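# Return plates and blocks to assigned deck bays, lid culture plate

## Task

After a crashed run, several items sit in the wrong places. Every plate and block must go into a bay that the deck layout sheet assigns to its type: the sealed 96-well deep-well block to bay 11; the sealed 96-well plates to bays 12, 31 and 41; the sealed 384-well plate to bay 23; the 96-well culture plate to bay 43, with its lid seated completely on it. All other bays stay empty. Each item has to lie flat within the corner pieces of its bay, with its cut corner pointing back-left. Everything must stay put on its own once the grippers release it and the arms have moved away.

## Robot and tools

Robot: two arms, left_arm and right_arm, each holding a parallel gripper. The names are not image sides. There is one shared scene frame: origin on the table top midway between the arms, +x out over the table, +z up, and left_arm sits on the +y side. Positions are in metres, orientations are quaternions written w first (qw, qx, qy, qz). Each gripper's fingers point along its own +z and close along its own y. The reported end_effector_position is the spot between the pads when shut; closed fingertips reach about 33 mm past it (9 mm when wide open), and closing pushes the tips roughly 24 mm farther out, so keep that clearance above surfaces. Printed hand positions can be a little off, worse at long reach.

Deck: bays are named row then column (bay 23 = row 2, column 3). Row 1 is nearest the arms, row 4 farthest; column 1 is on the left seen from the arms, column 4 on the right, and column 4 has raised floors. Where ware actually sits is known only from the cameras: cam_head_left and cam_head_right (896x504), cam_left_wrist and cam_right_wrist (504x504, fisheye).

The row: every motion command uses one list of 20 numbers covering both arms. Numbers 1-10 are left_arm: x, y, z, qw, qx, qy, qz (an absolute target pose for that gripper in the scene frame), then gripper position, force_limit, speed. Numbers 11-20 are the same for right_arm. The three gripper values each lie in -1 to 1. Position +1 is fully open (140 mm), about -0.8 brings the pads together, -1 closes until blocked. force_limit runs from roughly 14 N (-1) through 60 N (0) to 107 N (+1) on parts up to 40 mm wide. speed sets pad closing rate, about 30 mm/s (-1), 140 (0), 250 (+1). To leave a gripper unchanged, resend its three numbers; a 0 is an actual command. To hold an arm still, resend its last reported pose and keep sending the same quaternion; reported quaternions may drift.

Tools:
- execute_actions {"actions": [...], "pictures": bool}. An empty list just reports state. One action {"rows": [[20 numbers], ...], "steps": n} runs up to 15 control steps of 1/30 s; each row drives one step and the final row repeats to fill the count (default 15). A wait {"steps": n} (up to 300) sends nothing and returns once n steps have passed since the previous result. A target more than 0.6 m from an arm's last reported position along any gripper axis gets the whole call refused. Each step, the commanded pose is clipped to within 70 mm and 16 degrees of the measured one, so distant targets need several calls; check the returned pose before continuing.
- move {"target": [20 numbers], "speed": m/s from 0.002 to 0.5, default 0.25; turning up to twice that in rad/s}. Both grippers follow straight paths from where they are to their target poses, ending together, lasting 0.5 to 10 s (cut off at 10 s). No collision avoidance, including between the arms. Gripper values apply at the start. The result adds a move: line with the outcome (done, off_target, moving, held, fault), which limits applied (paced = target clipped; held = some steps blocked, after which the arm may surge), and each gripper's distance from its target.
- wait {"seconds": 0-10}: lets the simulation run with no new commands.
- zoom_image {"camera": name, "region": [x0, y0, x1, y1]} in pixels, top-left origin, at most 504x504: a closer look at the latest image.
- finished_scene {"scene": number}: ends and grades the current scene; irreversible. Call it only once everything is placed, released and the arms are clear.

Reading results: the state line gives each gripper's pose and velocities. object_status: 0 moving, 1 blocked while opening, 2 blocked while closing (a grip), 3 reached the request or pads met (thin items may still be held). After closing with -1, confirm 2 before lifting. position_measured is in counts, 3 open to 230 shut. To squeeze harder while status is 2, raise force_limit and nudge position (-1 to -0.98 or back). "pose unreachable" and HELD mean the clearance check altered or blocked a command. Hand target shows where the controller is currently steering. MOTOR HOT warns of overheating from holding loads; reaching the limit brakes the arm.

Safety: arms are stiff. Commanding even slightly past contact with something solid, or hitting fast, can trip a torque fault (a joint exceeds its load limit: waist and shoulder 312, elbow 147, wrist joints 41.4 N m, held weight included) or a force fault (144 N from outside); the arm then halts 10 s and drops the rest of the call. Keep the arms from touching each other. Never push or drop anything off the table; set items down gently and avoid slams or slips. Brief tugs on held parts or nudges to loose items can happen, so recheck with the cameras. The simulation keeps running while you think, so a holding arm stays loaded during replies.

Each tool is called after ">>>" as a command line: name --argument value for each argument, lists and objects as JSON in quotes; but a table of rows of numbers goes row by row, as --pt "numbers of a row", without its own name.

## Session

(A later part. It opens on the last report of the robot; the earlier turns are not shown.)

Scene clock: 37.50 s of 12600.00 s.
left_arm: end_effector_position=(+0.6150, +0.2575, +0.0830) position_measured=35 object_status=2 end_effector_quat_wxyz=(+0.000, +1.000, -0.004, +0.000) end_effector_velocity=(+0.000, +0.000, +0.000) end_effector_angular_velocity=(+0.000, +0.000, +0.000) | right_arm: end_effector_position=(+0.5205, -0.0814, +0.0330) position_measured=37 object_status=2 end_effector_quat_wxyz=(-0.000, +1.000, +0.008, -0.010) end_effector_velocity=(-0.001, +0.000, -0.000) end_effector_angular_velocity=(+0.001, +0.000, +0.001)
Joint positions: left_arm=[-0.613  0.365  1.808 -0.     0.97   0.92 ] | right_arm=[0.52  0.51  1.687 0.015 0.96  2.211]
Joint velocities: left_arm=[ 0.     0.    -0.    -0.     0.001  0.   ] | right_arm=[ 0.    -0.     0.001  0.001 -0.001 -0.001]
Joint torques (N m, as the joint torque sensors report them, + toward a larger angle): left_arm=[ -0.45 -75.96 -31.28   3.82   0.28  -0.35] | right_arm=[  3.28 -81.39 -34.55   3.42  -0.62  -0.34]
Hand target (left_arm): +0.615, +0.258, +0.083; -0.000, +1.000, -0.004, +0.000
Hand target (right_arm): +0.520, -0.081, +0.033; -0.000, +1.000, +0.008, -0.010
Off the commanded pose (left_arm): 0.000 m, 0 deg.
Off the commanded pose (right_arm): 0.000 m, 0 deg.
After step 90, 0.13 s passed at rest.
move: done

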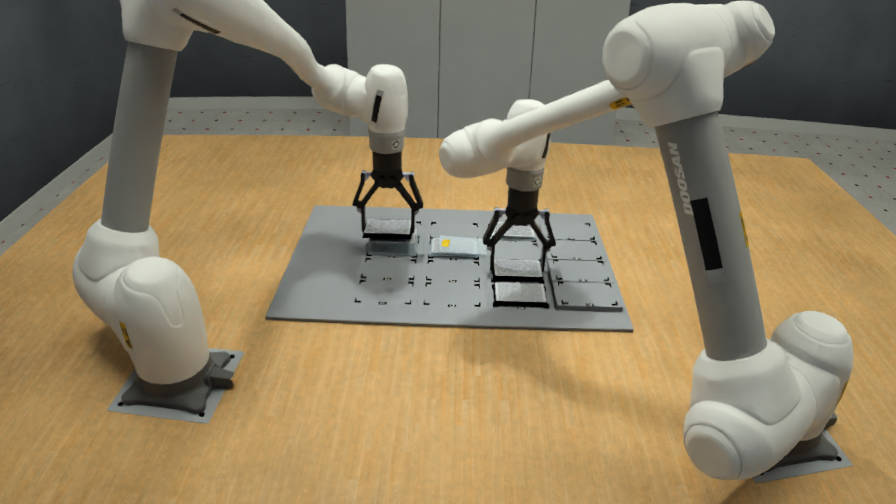

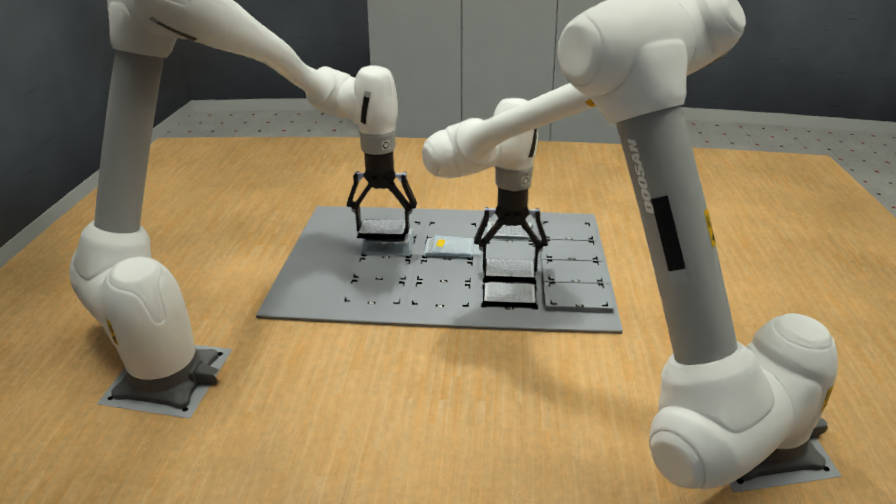

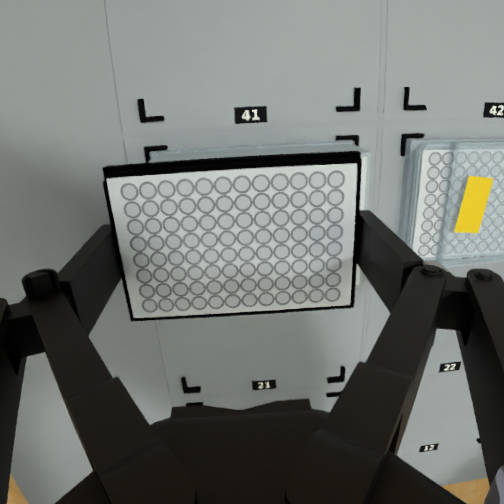

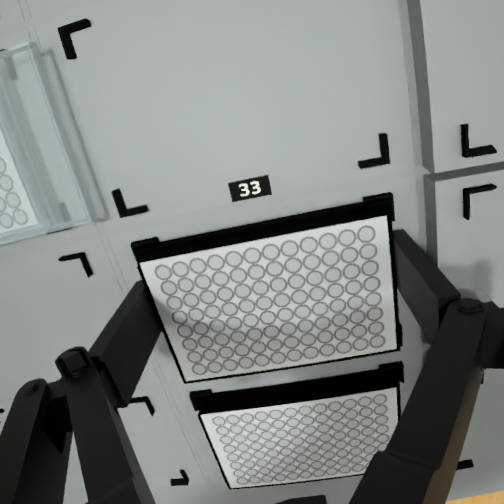

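>>> move --target '[0.615,0.2575,0.083,0,1,-0.004,0,-1,-0.3,-0.8,0.52,-0.0813,0.031,0,1,0.008,-0.007,-1,-0.3,-0.8]' --speed 0.005

>>> move --target '[0.615,0.2575,0.083,0,1,-0.004,0,-1,-0.3,-0.8,0.52,-0.0813,0.031,0,1,0.008,-0.007,0.9,-0.3,-0.8]'

>>> move --target '[0.56,0.42,0.09,0,1,-0.004,0,-1,-0.3,-0.8,0.5,-0.0813,0.09,0,1,0.008,0,0.9,-0.3,-0.8]' --speed 0.2

>>> move --target '[0.56,0.42,0.09,0,1,-0.004,0,-1,-0.3,-0.8,0.615,0.065,0.065,0,0.7071,0.7071,0,0.5,-0.6,-0.8]' --speed 0.4

Scene clock: 45.07 s of 12600.00 s.
left_arm: end_effector_position=(+0.6150, +0.2575, +0.0830) position_measured=35 object_status=2 end_effector_quat_wxyz=(+0.000, +1.000, -0.004, -0.000) end_effector_velocity=(-0.000, +0.001, -0.000) end_effector_angular_velocity=(+0.002, +0.001, -0.001) | right_arm: end_effector_position=(+0.5200, -0.0813, +0.0311) position_measured=37 object_status=2 end_effector_quat_wxyz=(-0.000, +1.000, +0.008, -0.007) end_effector_velocity=(+0.001, -0.001, -0.000) end_effector_angular_velocity=(+0.000, -0.000, -0.002)
Joint positions: left_arm=[-0.613  0.365  1.808 -0.     0.97   0.92 ] | right_arm=[0.522 0.51  1.692 0.011 0.95  2.215]
Joint velocities: left_arm=[-0.     0.    -0.     0.001  0.002  0.   ] | right_arm=[-0.001  0.     0.     0.    -0.001  0.001]
Joint torques (N m, as the joint torque sensors report them, + toward a larger angle): left_arm=[ -1.15 -76.42 -31.08   3.81   0.32  -0.31] | right_arm=[ -0.14 -69.27 -29.1    2.27  -1.86  -1.1 ]
Hand target (left_arm): +0.615, +0.258, +0.083; -0.000, +1.000, -0.004, -0.000
Hand target (right_arm): +0.520, -0.081, +0.031; -0.000, +1.000, +0.008, -0.007
Off the commanded pose (left_arm): 0.000 m, 0 deg.
Off the commanded pose (right_arm): 0.000 m, 0 deg.
After step 90, 3.73 s passed at rest.
move: done

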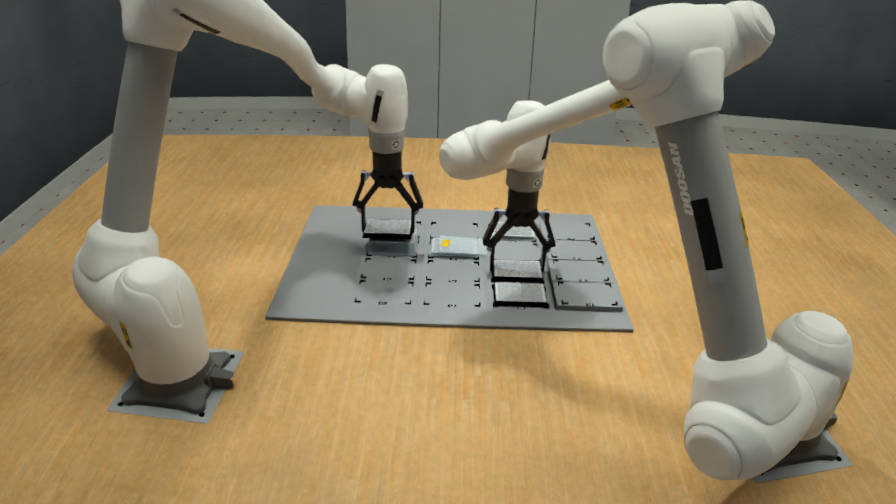

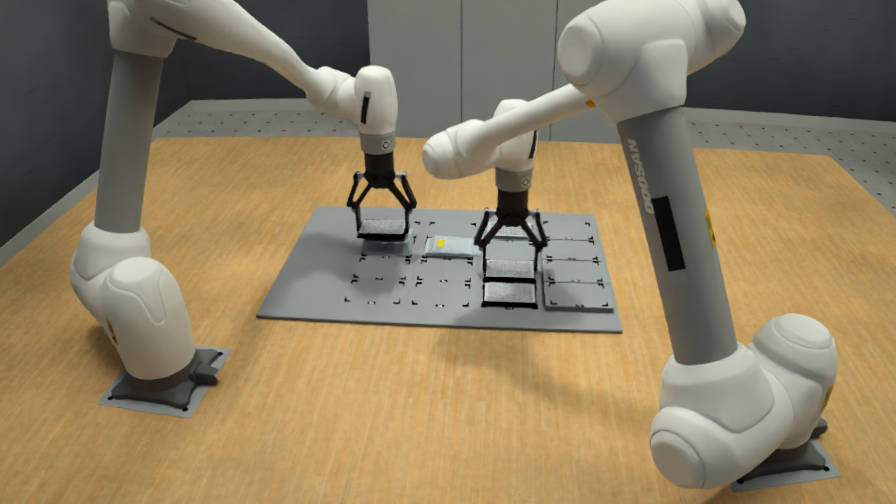

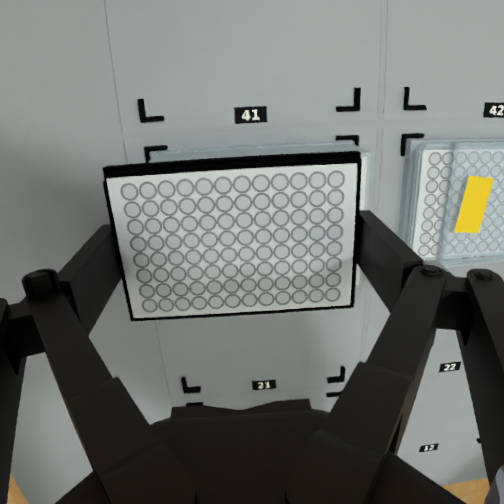

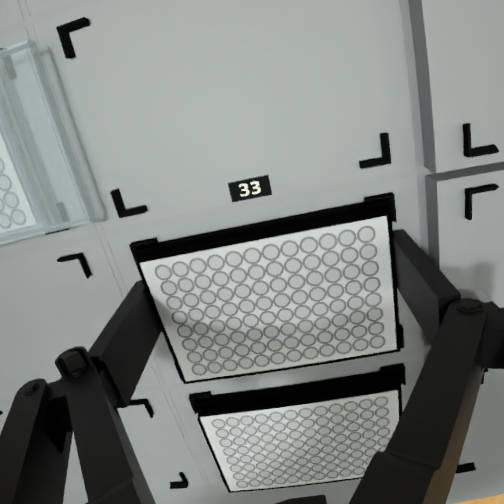

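Scene clock: 45.77 s of 12600.00 s.
left_arm: end_effector_position=(+0.6150, +0.2575, +0.0830) position_measured=35 object_status=2 end_effector_quat_wxyz=(+0.000, +1.000, -0.004, -0.000) end_effector_velocity=(+0.000, +0.001, +0.000) end_effector_angular_velocity=(+0.002, +0.000, +0.001) | right_arm: end_effector_position=(+0.5200, -0.0813, +0.0310) position_measured=16 object_status=3 end_effector_quat_wxyz=(-0.000, +1.000, +0.008, -0.007) end_effector_velocity=(-0.000, +0.000, +0.000) end_effector_angular_velocity=(-0.000, -0.000, +0.001)
Joint positions: left_arm=[-0.613  0.365  1.808 -0.     0.97   0.92 ] | right_arm=[0.522 0.51  1.692 0.01  0.95  2.215]
Joint velocities: left_arm=[ 0.     0.    -0.     0.001  0.001 -0.001] | right_arm=[ 0. -0. -0. -0. -0. -0.]
Joint torques (N m, as the joint torque sensors report them, + toward a larger angle): left_arm=[ -0.71 -76.87 -31.19   3.8    0.35  -0.28] | right_arm=[ -0.01 -82.16 -35.04   3.86  -0.13  -0.62]
Hand target (left_arm): +0.615, +0.258, +0.083; -0.000, +1.000, -0.004, -0.000
Hand target (right_arm): +0.520, -0.081, +0.031; -0.000, +1.000, +0.008, -0.007
Off the commanded pose (left_arm): 0.000 m, 0 deg.
Off the commanded pose (right_arm): 0.000 m, 0 deg.
move: done

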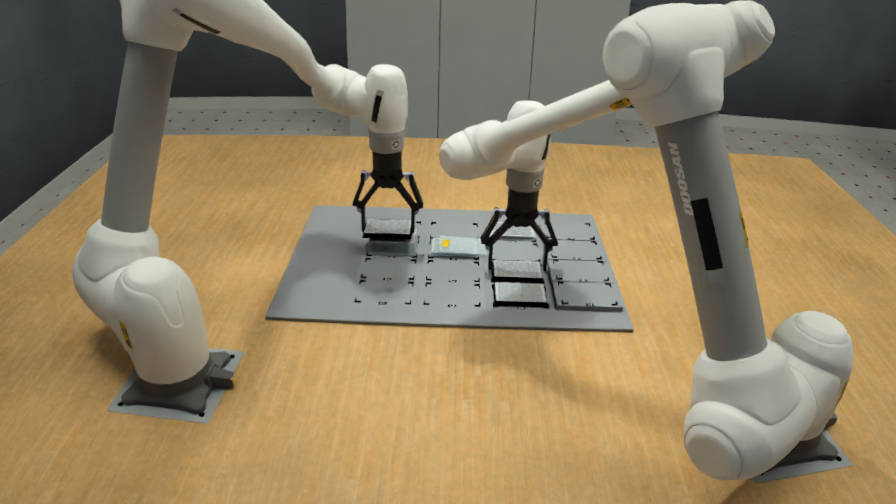

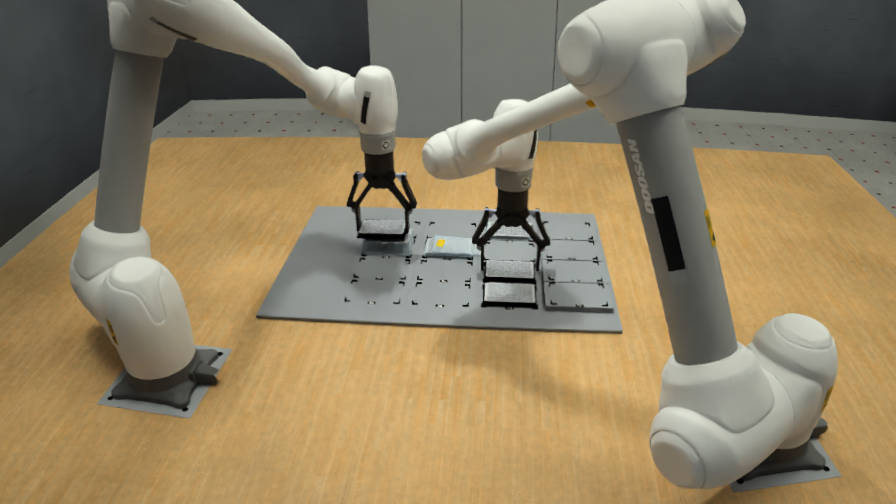

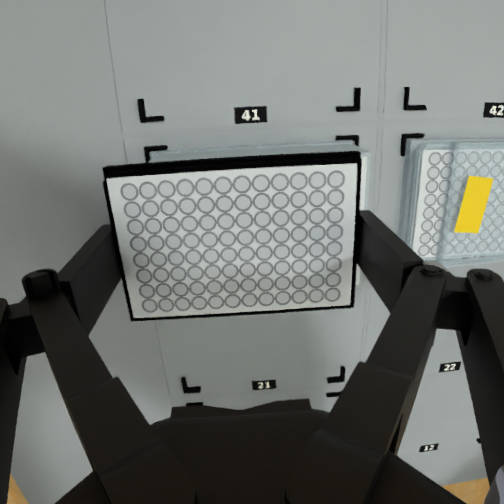

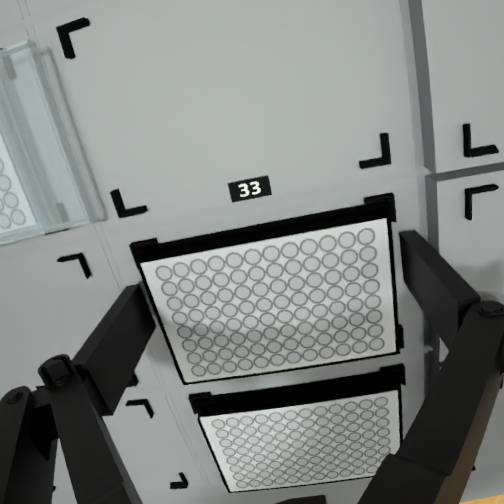

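Scene clock: 47.07 s of 12600.00 s.
left_arm: end_effector_position=(+0.5601, +0.4201, +0.0898) position_measured=35 object_status=2 end_effector_quat_wxyz=(-0.000, +1.000, -0.004, +0.000) end_effector_velocity=(-0.001, +0.001, +0.000) end_effector_angular_velocity=(-0.002, +0.001, +0.002) | right_arm: end_effector_position=(+0.5001, -0.0813, +0.0900) position_measured=16 object_status=3 end_effector_quat_wxyz=(+0.000, +1.000, +0.008, +0.000) end_effector_velocity=(+0.000, +0.000, +0.001) end_effector_angular_velocity=(+0.000, -0.000, +0.000)
Joint positions: left_arm=[-0.44   0.178  2.047  0.001  0.916  1.093] | right_arm=[ 0.543  0.432  1.691 -0.     1.019  2.242]
Joint velocities: left_arm=[ 0.002 -0.002  0.002 -0.003  0.     0.002] | right_arm=[ 0.    -0.    -0.001  0.     0.     0.   ]
Joint torques (N m, as the joint torque sensors report them, + toward a larger angle): left_arm=[ -1.92 -55.86 -29.8    3.55   0.28  -0.28] | right_arm=[  1.79 -75.53 -35.47   3.54  -0.74  -0.47]
Hand target (left_arm): +0.560, +0.420, +0.090; -0.000, +1.000, -0.004, +0.000
Hand target (right_arm): +0.500, -0.081, +0.090; +0.000, +1.000, +0.008, +0.000
Off the commanded pose (left_arm): 0.000 m, 0 deg.
Off the commanded pose (right_arm): 0.000 m, 0 deg.
move: done

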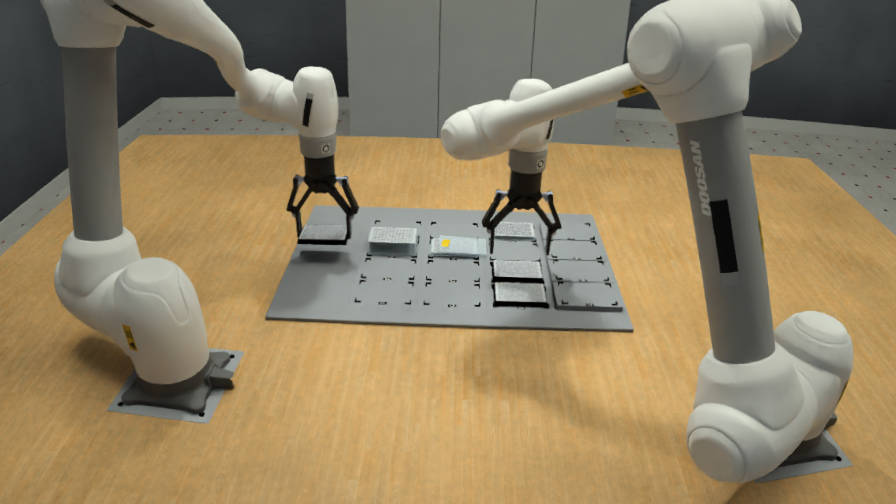

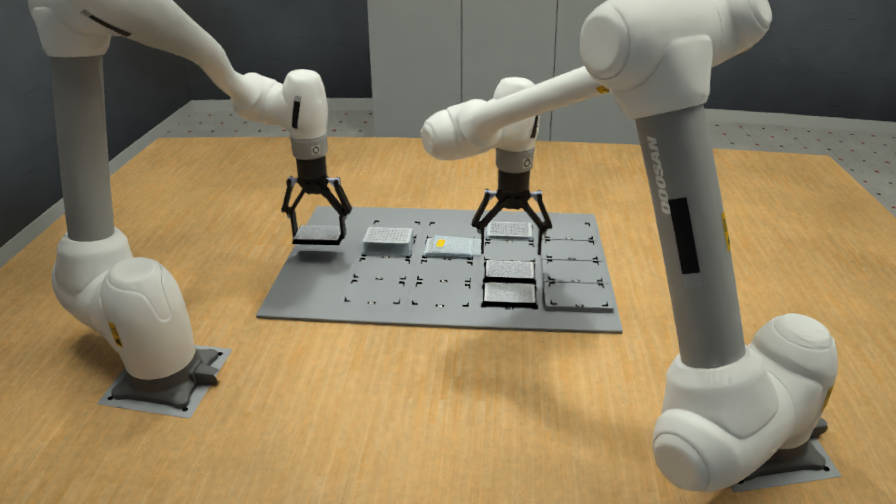

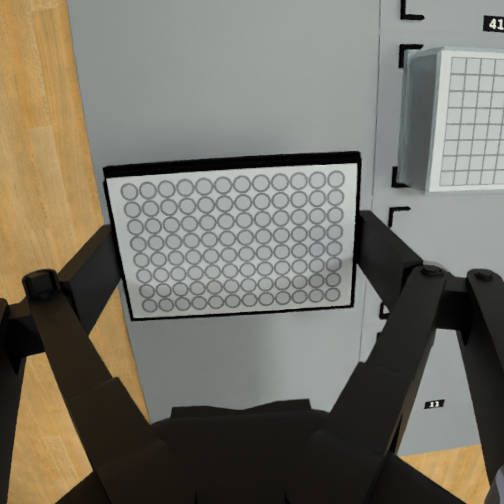

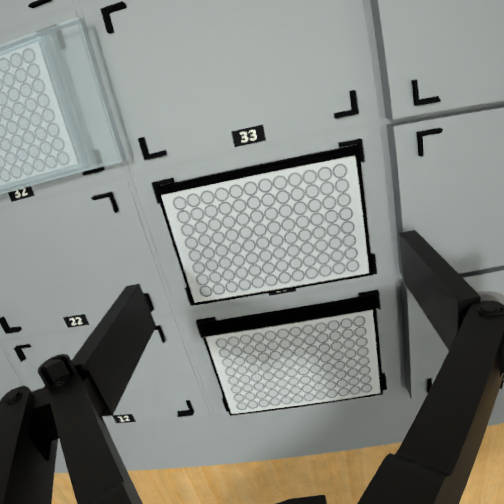

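Scene clock: 49.50 s of 12600.00 s.
left_arm: end_effector_position=(+0.5600, +0.4200, +0.0900) position_measured=35 object_status=2 end_effector_quat_wxyz=(-0.000, +1.000, -0.004, +0.000) end_effector_velocity=(-0.000, +0.000, -0.000) end_effector_angular_velocity=(-0.000, -0.000, +0.001) | right_arm: end_effector_position=(+0.6147, +0.0652, +0.0648) position_measured=66 object_status=3 end_effector_quat_wxyz=(+0.000, +0.707, +0.707, +0.000) end_effector_velocity=(+0.001, +0.000, +0.001) end_effector_angular_velocity=(+0.002, +0.000, +0.004)
Joint positions: left_arm=[-0.44   0.178  2.047  0.     0.917  1.093] | right_arm=[ 0.587  0.716  1.266 -0.     1.16   0.732]
Joint velocities: left_arm=[-0.    -0.     0.001  0.    -0.001 -0.001] | right_arm=[-0.001  0.    -0.003  0.002  0.002 -0.006]
Joint torques (N m, as the joint torque sensors report them, + toward a larger angle): left_arm=[ -1.35 -56.31 -30.14   3.69   0.38  -0.38] | right_arm=[   1.61 -104.25  -37.28    3.84   -0.07   -0.73]
Hand target (left_arm): +0.560, +0.420, +0.090; -0.000, +1.000, -0.004, +0.000
Hand target (right_arm): +0.615, +0.065, +0.065; +0.000, +0.707, +0.707, +0.000
Off the commanded pose (left_arm): 0.000 m, 0 deg.
Off the commanded pose (right_arm): 0.000 m, 0 deg.
move: done

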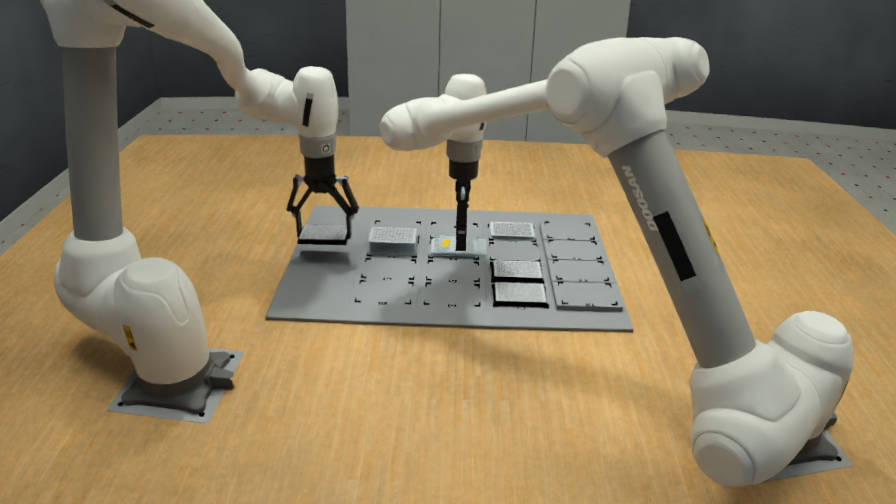

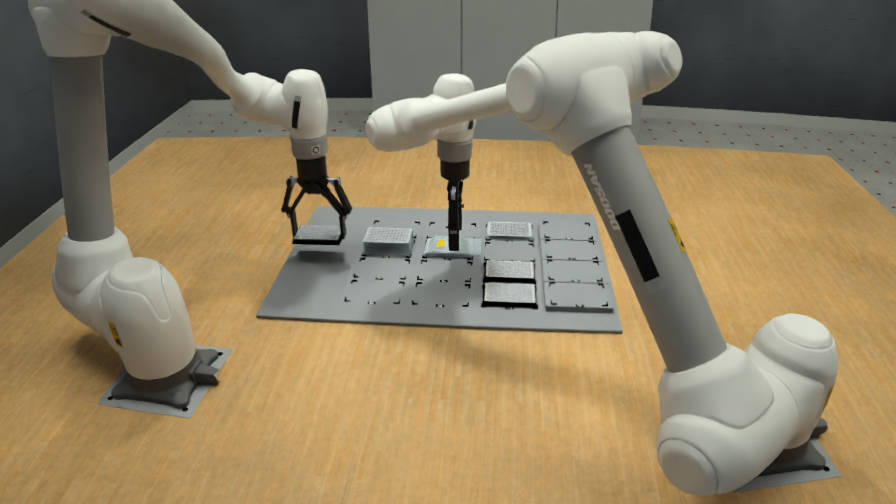

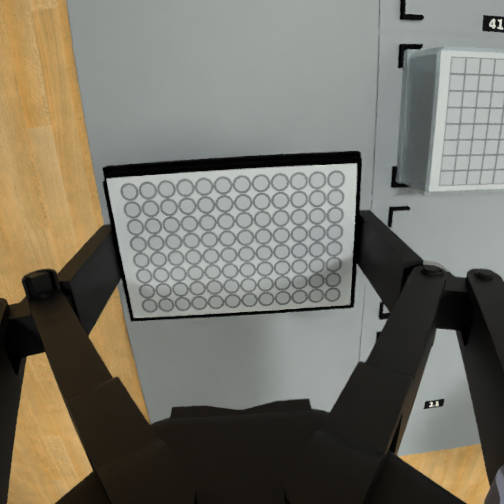

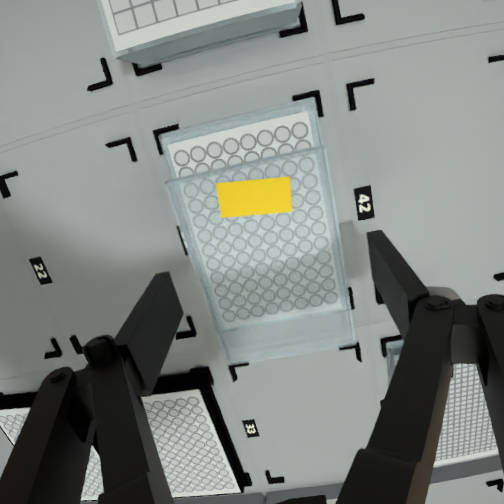

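>>> move --target '[0.56,0.42,0.09,0,1,-0.004,0,-1,-0.3,-0.8,0.615,0.065,0.046,0,0.7071,0.7071,0,0.5,-0.6,-0.8]' --speed 0.02

>>> move --target '[0.56,0.42,0.09,0,1,-0.004,0,-1,-0.3,-0.8,0.615,0.065,0.046,0,0.7071,0.7071,0,-1,-0.6,-0.8]'

>>> move --target '[0.56,0.42,0.09,0,1,-0.004,0,-1,-0.3,-0.8,0.615,0.065,0.049,0,0.7071,0.7071,0,-1,-0.6,-0.8]' --speed 0.01

Scene clock: 66.80 s of 12600.00 s.
left_arm: end_effector_position=(+0.5600, +0.4200, +0.0900) position_measured=36 object_status=2 end_effector_quat_wxyz=(+0.000, +1.000, -0.004, -0.000) end_effector_velocity=(+0.000, -0.000, +0.000) end_effector_angular_velocity=(-0.000, -0.001, -0.001) | right_arm: end_effector_position=(+0.6150, +0.0650, +0.0461) position_measured=66 object_status=3 end_effector_quat_wxyz=(-0.000, +0.707, +0.707, +0.000) end_effector_velocity=(-0.001, +0.001, -0.000) end_effector_angular_velocity=(+0.000, -0.000, +0.002)
Joint positions: left_arm=[-0.44   0.178  2.047 -0.     0.917  1.093] | right_arm=[0.587 0.729 1.279 0.    1.134 0.731]
Joint velocities: left_arm=[-0.    -0.     0.     0.    -0.001  0.   ] | right_arm=[ 0.002 -0.     0.001 -0.    -0.001 -0.   ]
Joint torques (N m, as the joint torque sensors report them, + toward a larger angle): left_arm=[ -1.47 -56.13 -30.21   3.68   0.3   -0.4 ] | right_arm=[   1.38 -106.16  -39.63    4.15   -0.42   -0.37]
Hand target (left_arm): +0.560, +0.420, +0.090; -0.000, +1.000, -0.004, -0.000
Hand target (right_arm): +0.615, +0.065, +0.046; -0.000, +0.707, +0.707, -0.000
Off the commanded pose (left_arm): 0.000 m, 0 deg.
Off the commanded pose (right_arm): 0.000 m, 0 deg.
After step 90, 13.10 s passed at rest.
move: done

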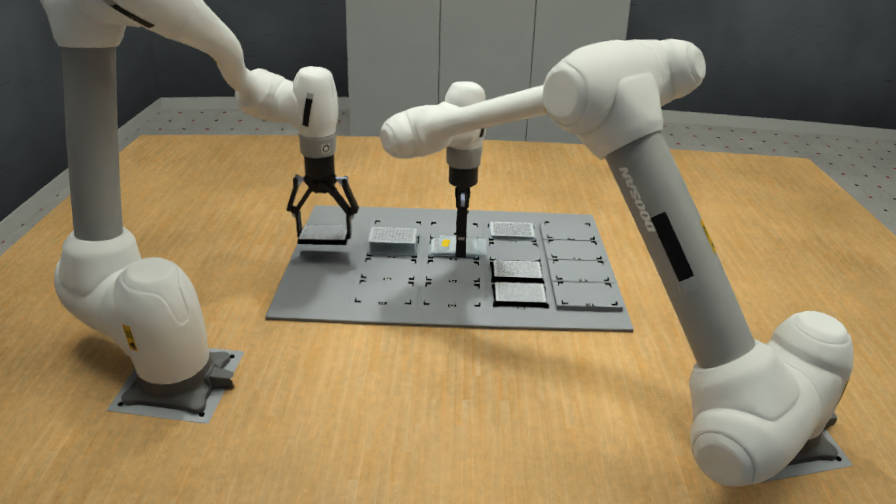

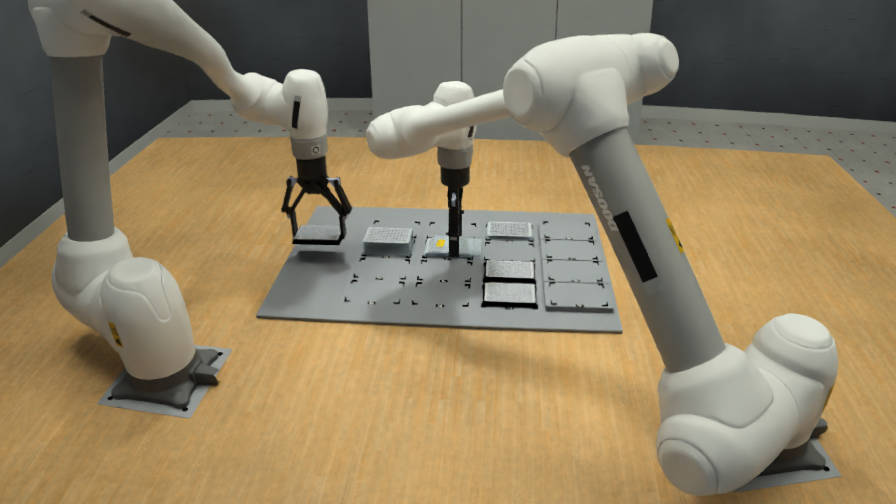

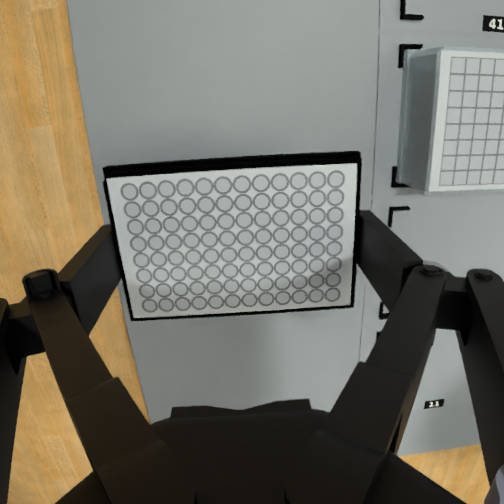

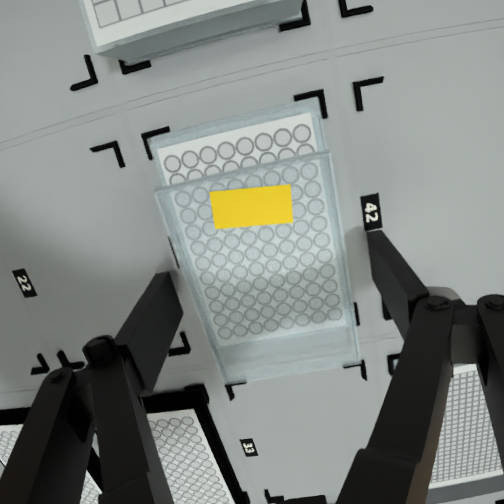

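Scene clock: 67.50 s of 12600.00 s.
left_arm: end_effector_position=(+0.5600, +0.4200, +0.0900) position_measured=36 object_status=2 end_effector_quat_wxyz=(+0.000, +1.000, -0.004, -0.000) end_effector_velocity=(-0.001, -0.000, +0.000) end_effector_angular_velocity=(-0.000, +0.001, +0.001) | right_arm: end_effector_position=(+0.6149, +0.0650, +0.0460) position_measured=102 object_status=2 end_effector_quat_wxyz=(-0.000, +0.707, +0.707, -0.000) end_effector_velocity=(+0.001, +0.000, +0.001) end_effector_angular_velocity=(+0.001, -0.000, -0.001)
Joint positions: left_arm=[-0.44   0.178  2.047 -0.     0.917  1.093] | right_arm=[0.587 0.729 1.279 0.    1.134 0.731]
Joint velocities: left_arm=[-0.    -0.     0.    -0.001  0.001 -0.   ] | right_arm=[-0.001 -0.    -0.001  0.001  0.     0.   ]
Joint torques (N m, as the joint torque sensors report them, + toward a larger angle): left_arm=[ -1.11 -55.88 -30.23   3.69   0.24  -0.28] | right_arm=[ -2.29 -97.81 -39.06   1.7   -3.83  -0.11]
Hand target (left_arm): +0.560, +0.420, +0.090; +0.000, +1.000, -0.004, -0.000
Hand target (right_arm): +0.615, +0.065, +0.046; -0.000, +0.707, +0.707, +0.000
Off the commanded pose (left_arm): 0.000 m, 0 deg.
Off the commanded pose (right_arm): 0.000 m, 0 deg.
move: done

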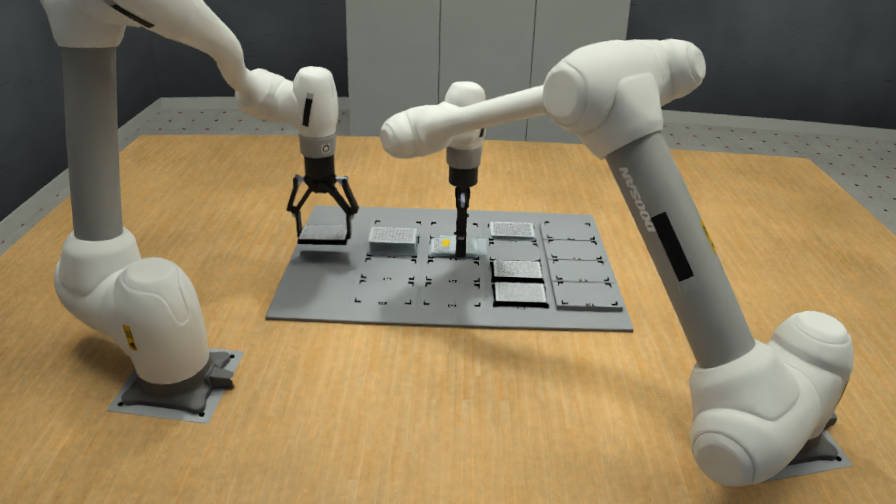

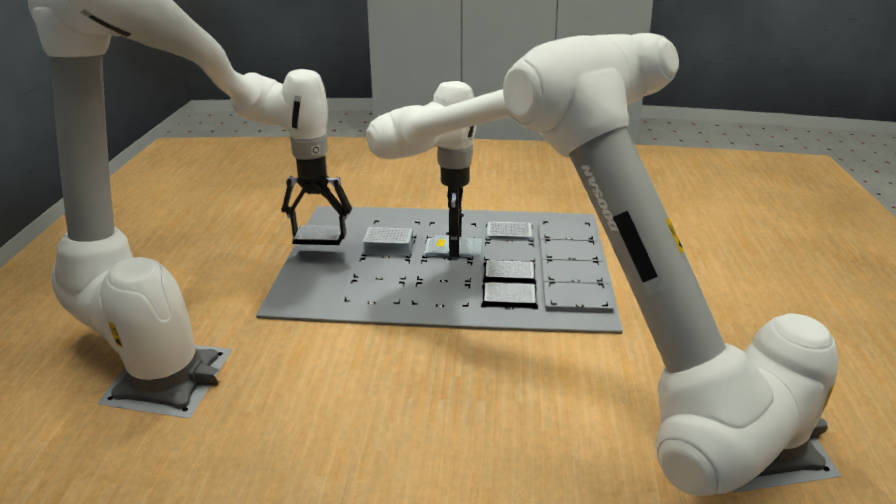

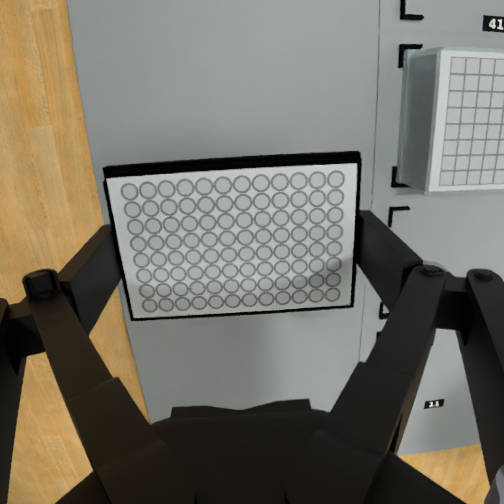

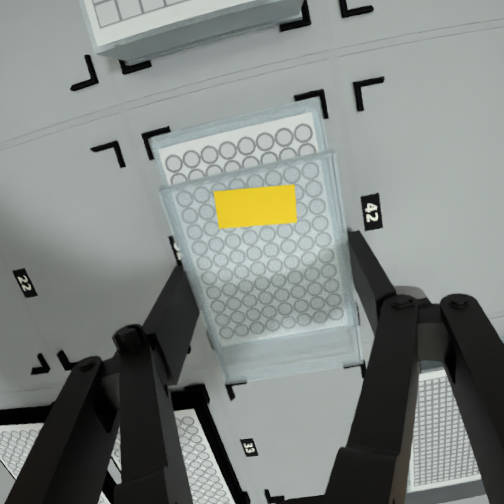

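Scene clock: 68.20 s of 12600.00 s.
left_arm: end_effector_position=(+0.5600, +0.4200, +0.0900) position_measured=36 object_status=2 end_effector_quat_wxyz=(+0.000, +1.000, -0.004, -0.000) end_effector_velocity=(-0.001, -0.000, -0.000) end_effector_angular_velocity=(+0.001, +0.002, -0.000) | right_arm: end_effector_position=(+0.6150, +0.0650, +0.0490) position_measured=102 object_status=2 end_effector_quat_wxyz=(+0.000, +0.707, +0.707, +0.000) end_effector_velocity=(-0.001, +0.001, -0.000) end_effector_angular_velocity=(+0.001, +0.001, +0.000)
Joint positions: left_arm=[-0.44   0.178  2.047 -0.     0.917  1.093] | right_arm=[ 0.587  0.727  1.277 -0.     1.138  0.731]
Joint velocities: left_arm=[-0.001  0.    -0.    -0.     0.002 -0.   ] | right_arm=[ 0.001  0.    -0.001  0.001  0.001 -0.   ]
Joint torques (N m, as the joint torque sensors report them, + toward a larger angle): left_arm=[ -2.01 -55.53 -29.96   3.54   0.45  -0.28] | right_arm=[   1.9  -100.3   -40.82    3.25   -1.25   -0.12]
Hand target (left_arm): +0.560, +0.420, +0.090; +0.000, +1.000, -0.004, -0.000
Hand target (right_arm): +0.615, +0.065, +0.049; +0.000, +0.707, +0.707, +0.000
Off the commanded pose (left_arm): 0.000 m, 0 deg.
Off the commanded pose (right_arm): 0.000 m, 0 deg.
move: done

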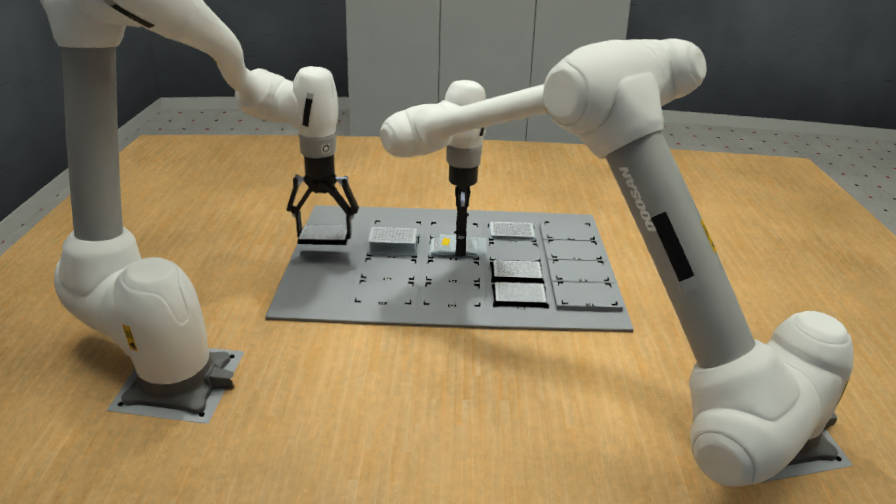

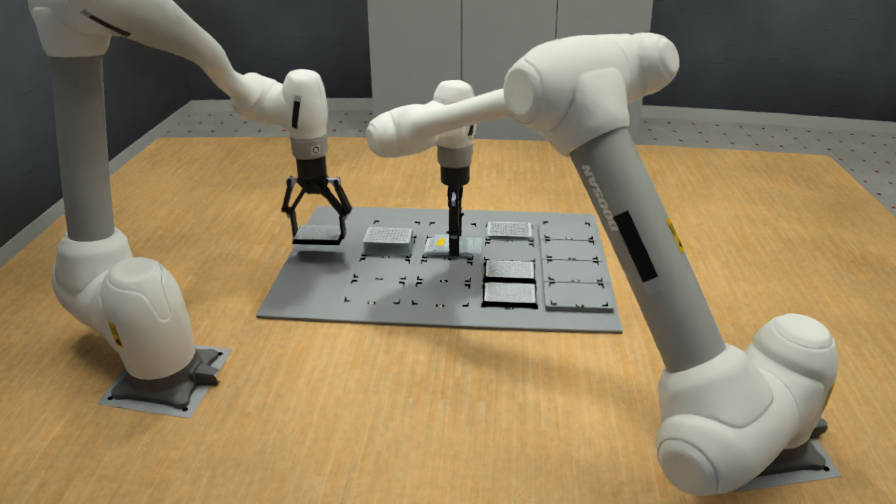

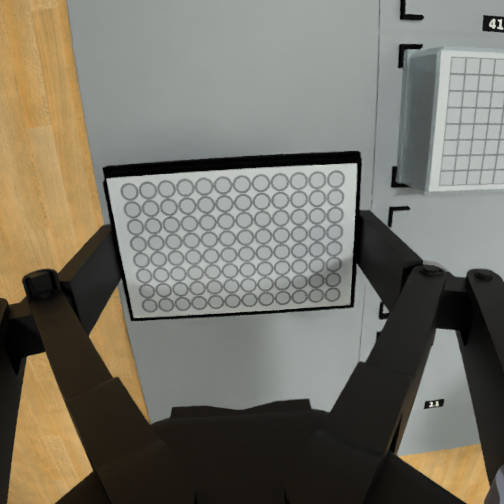

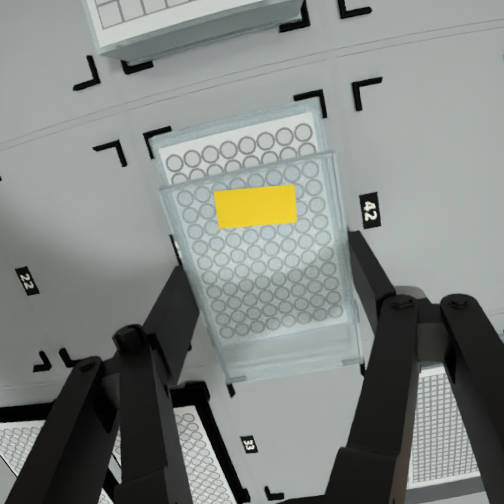

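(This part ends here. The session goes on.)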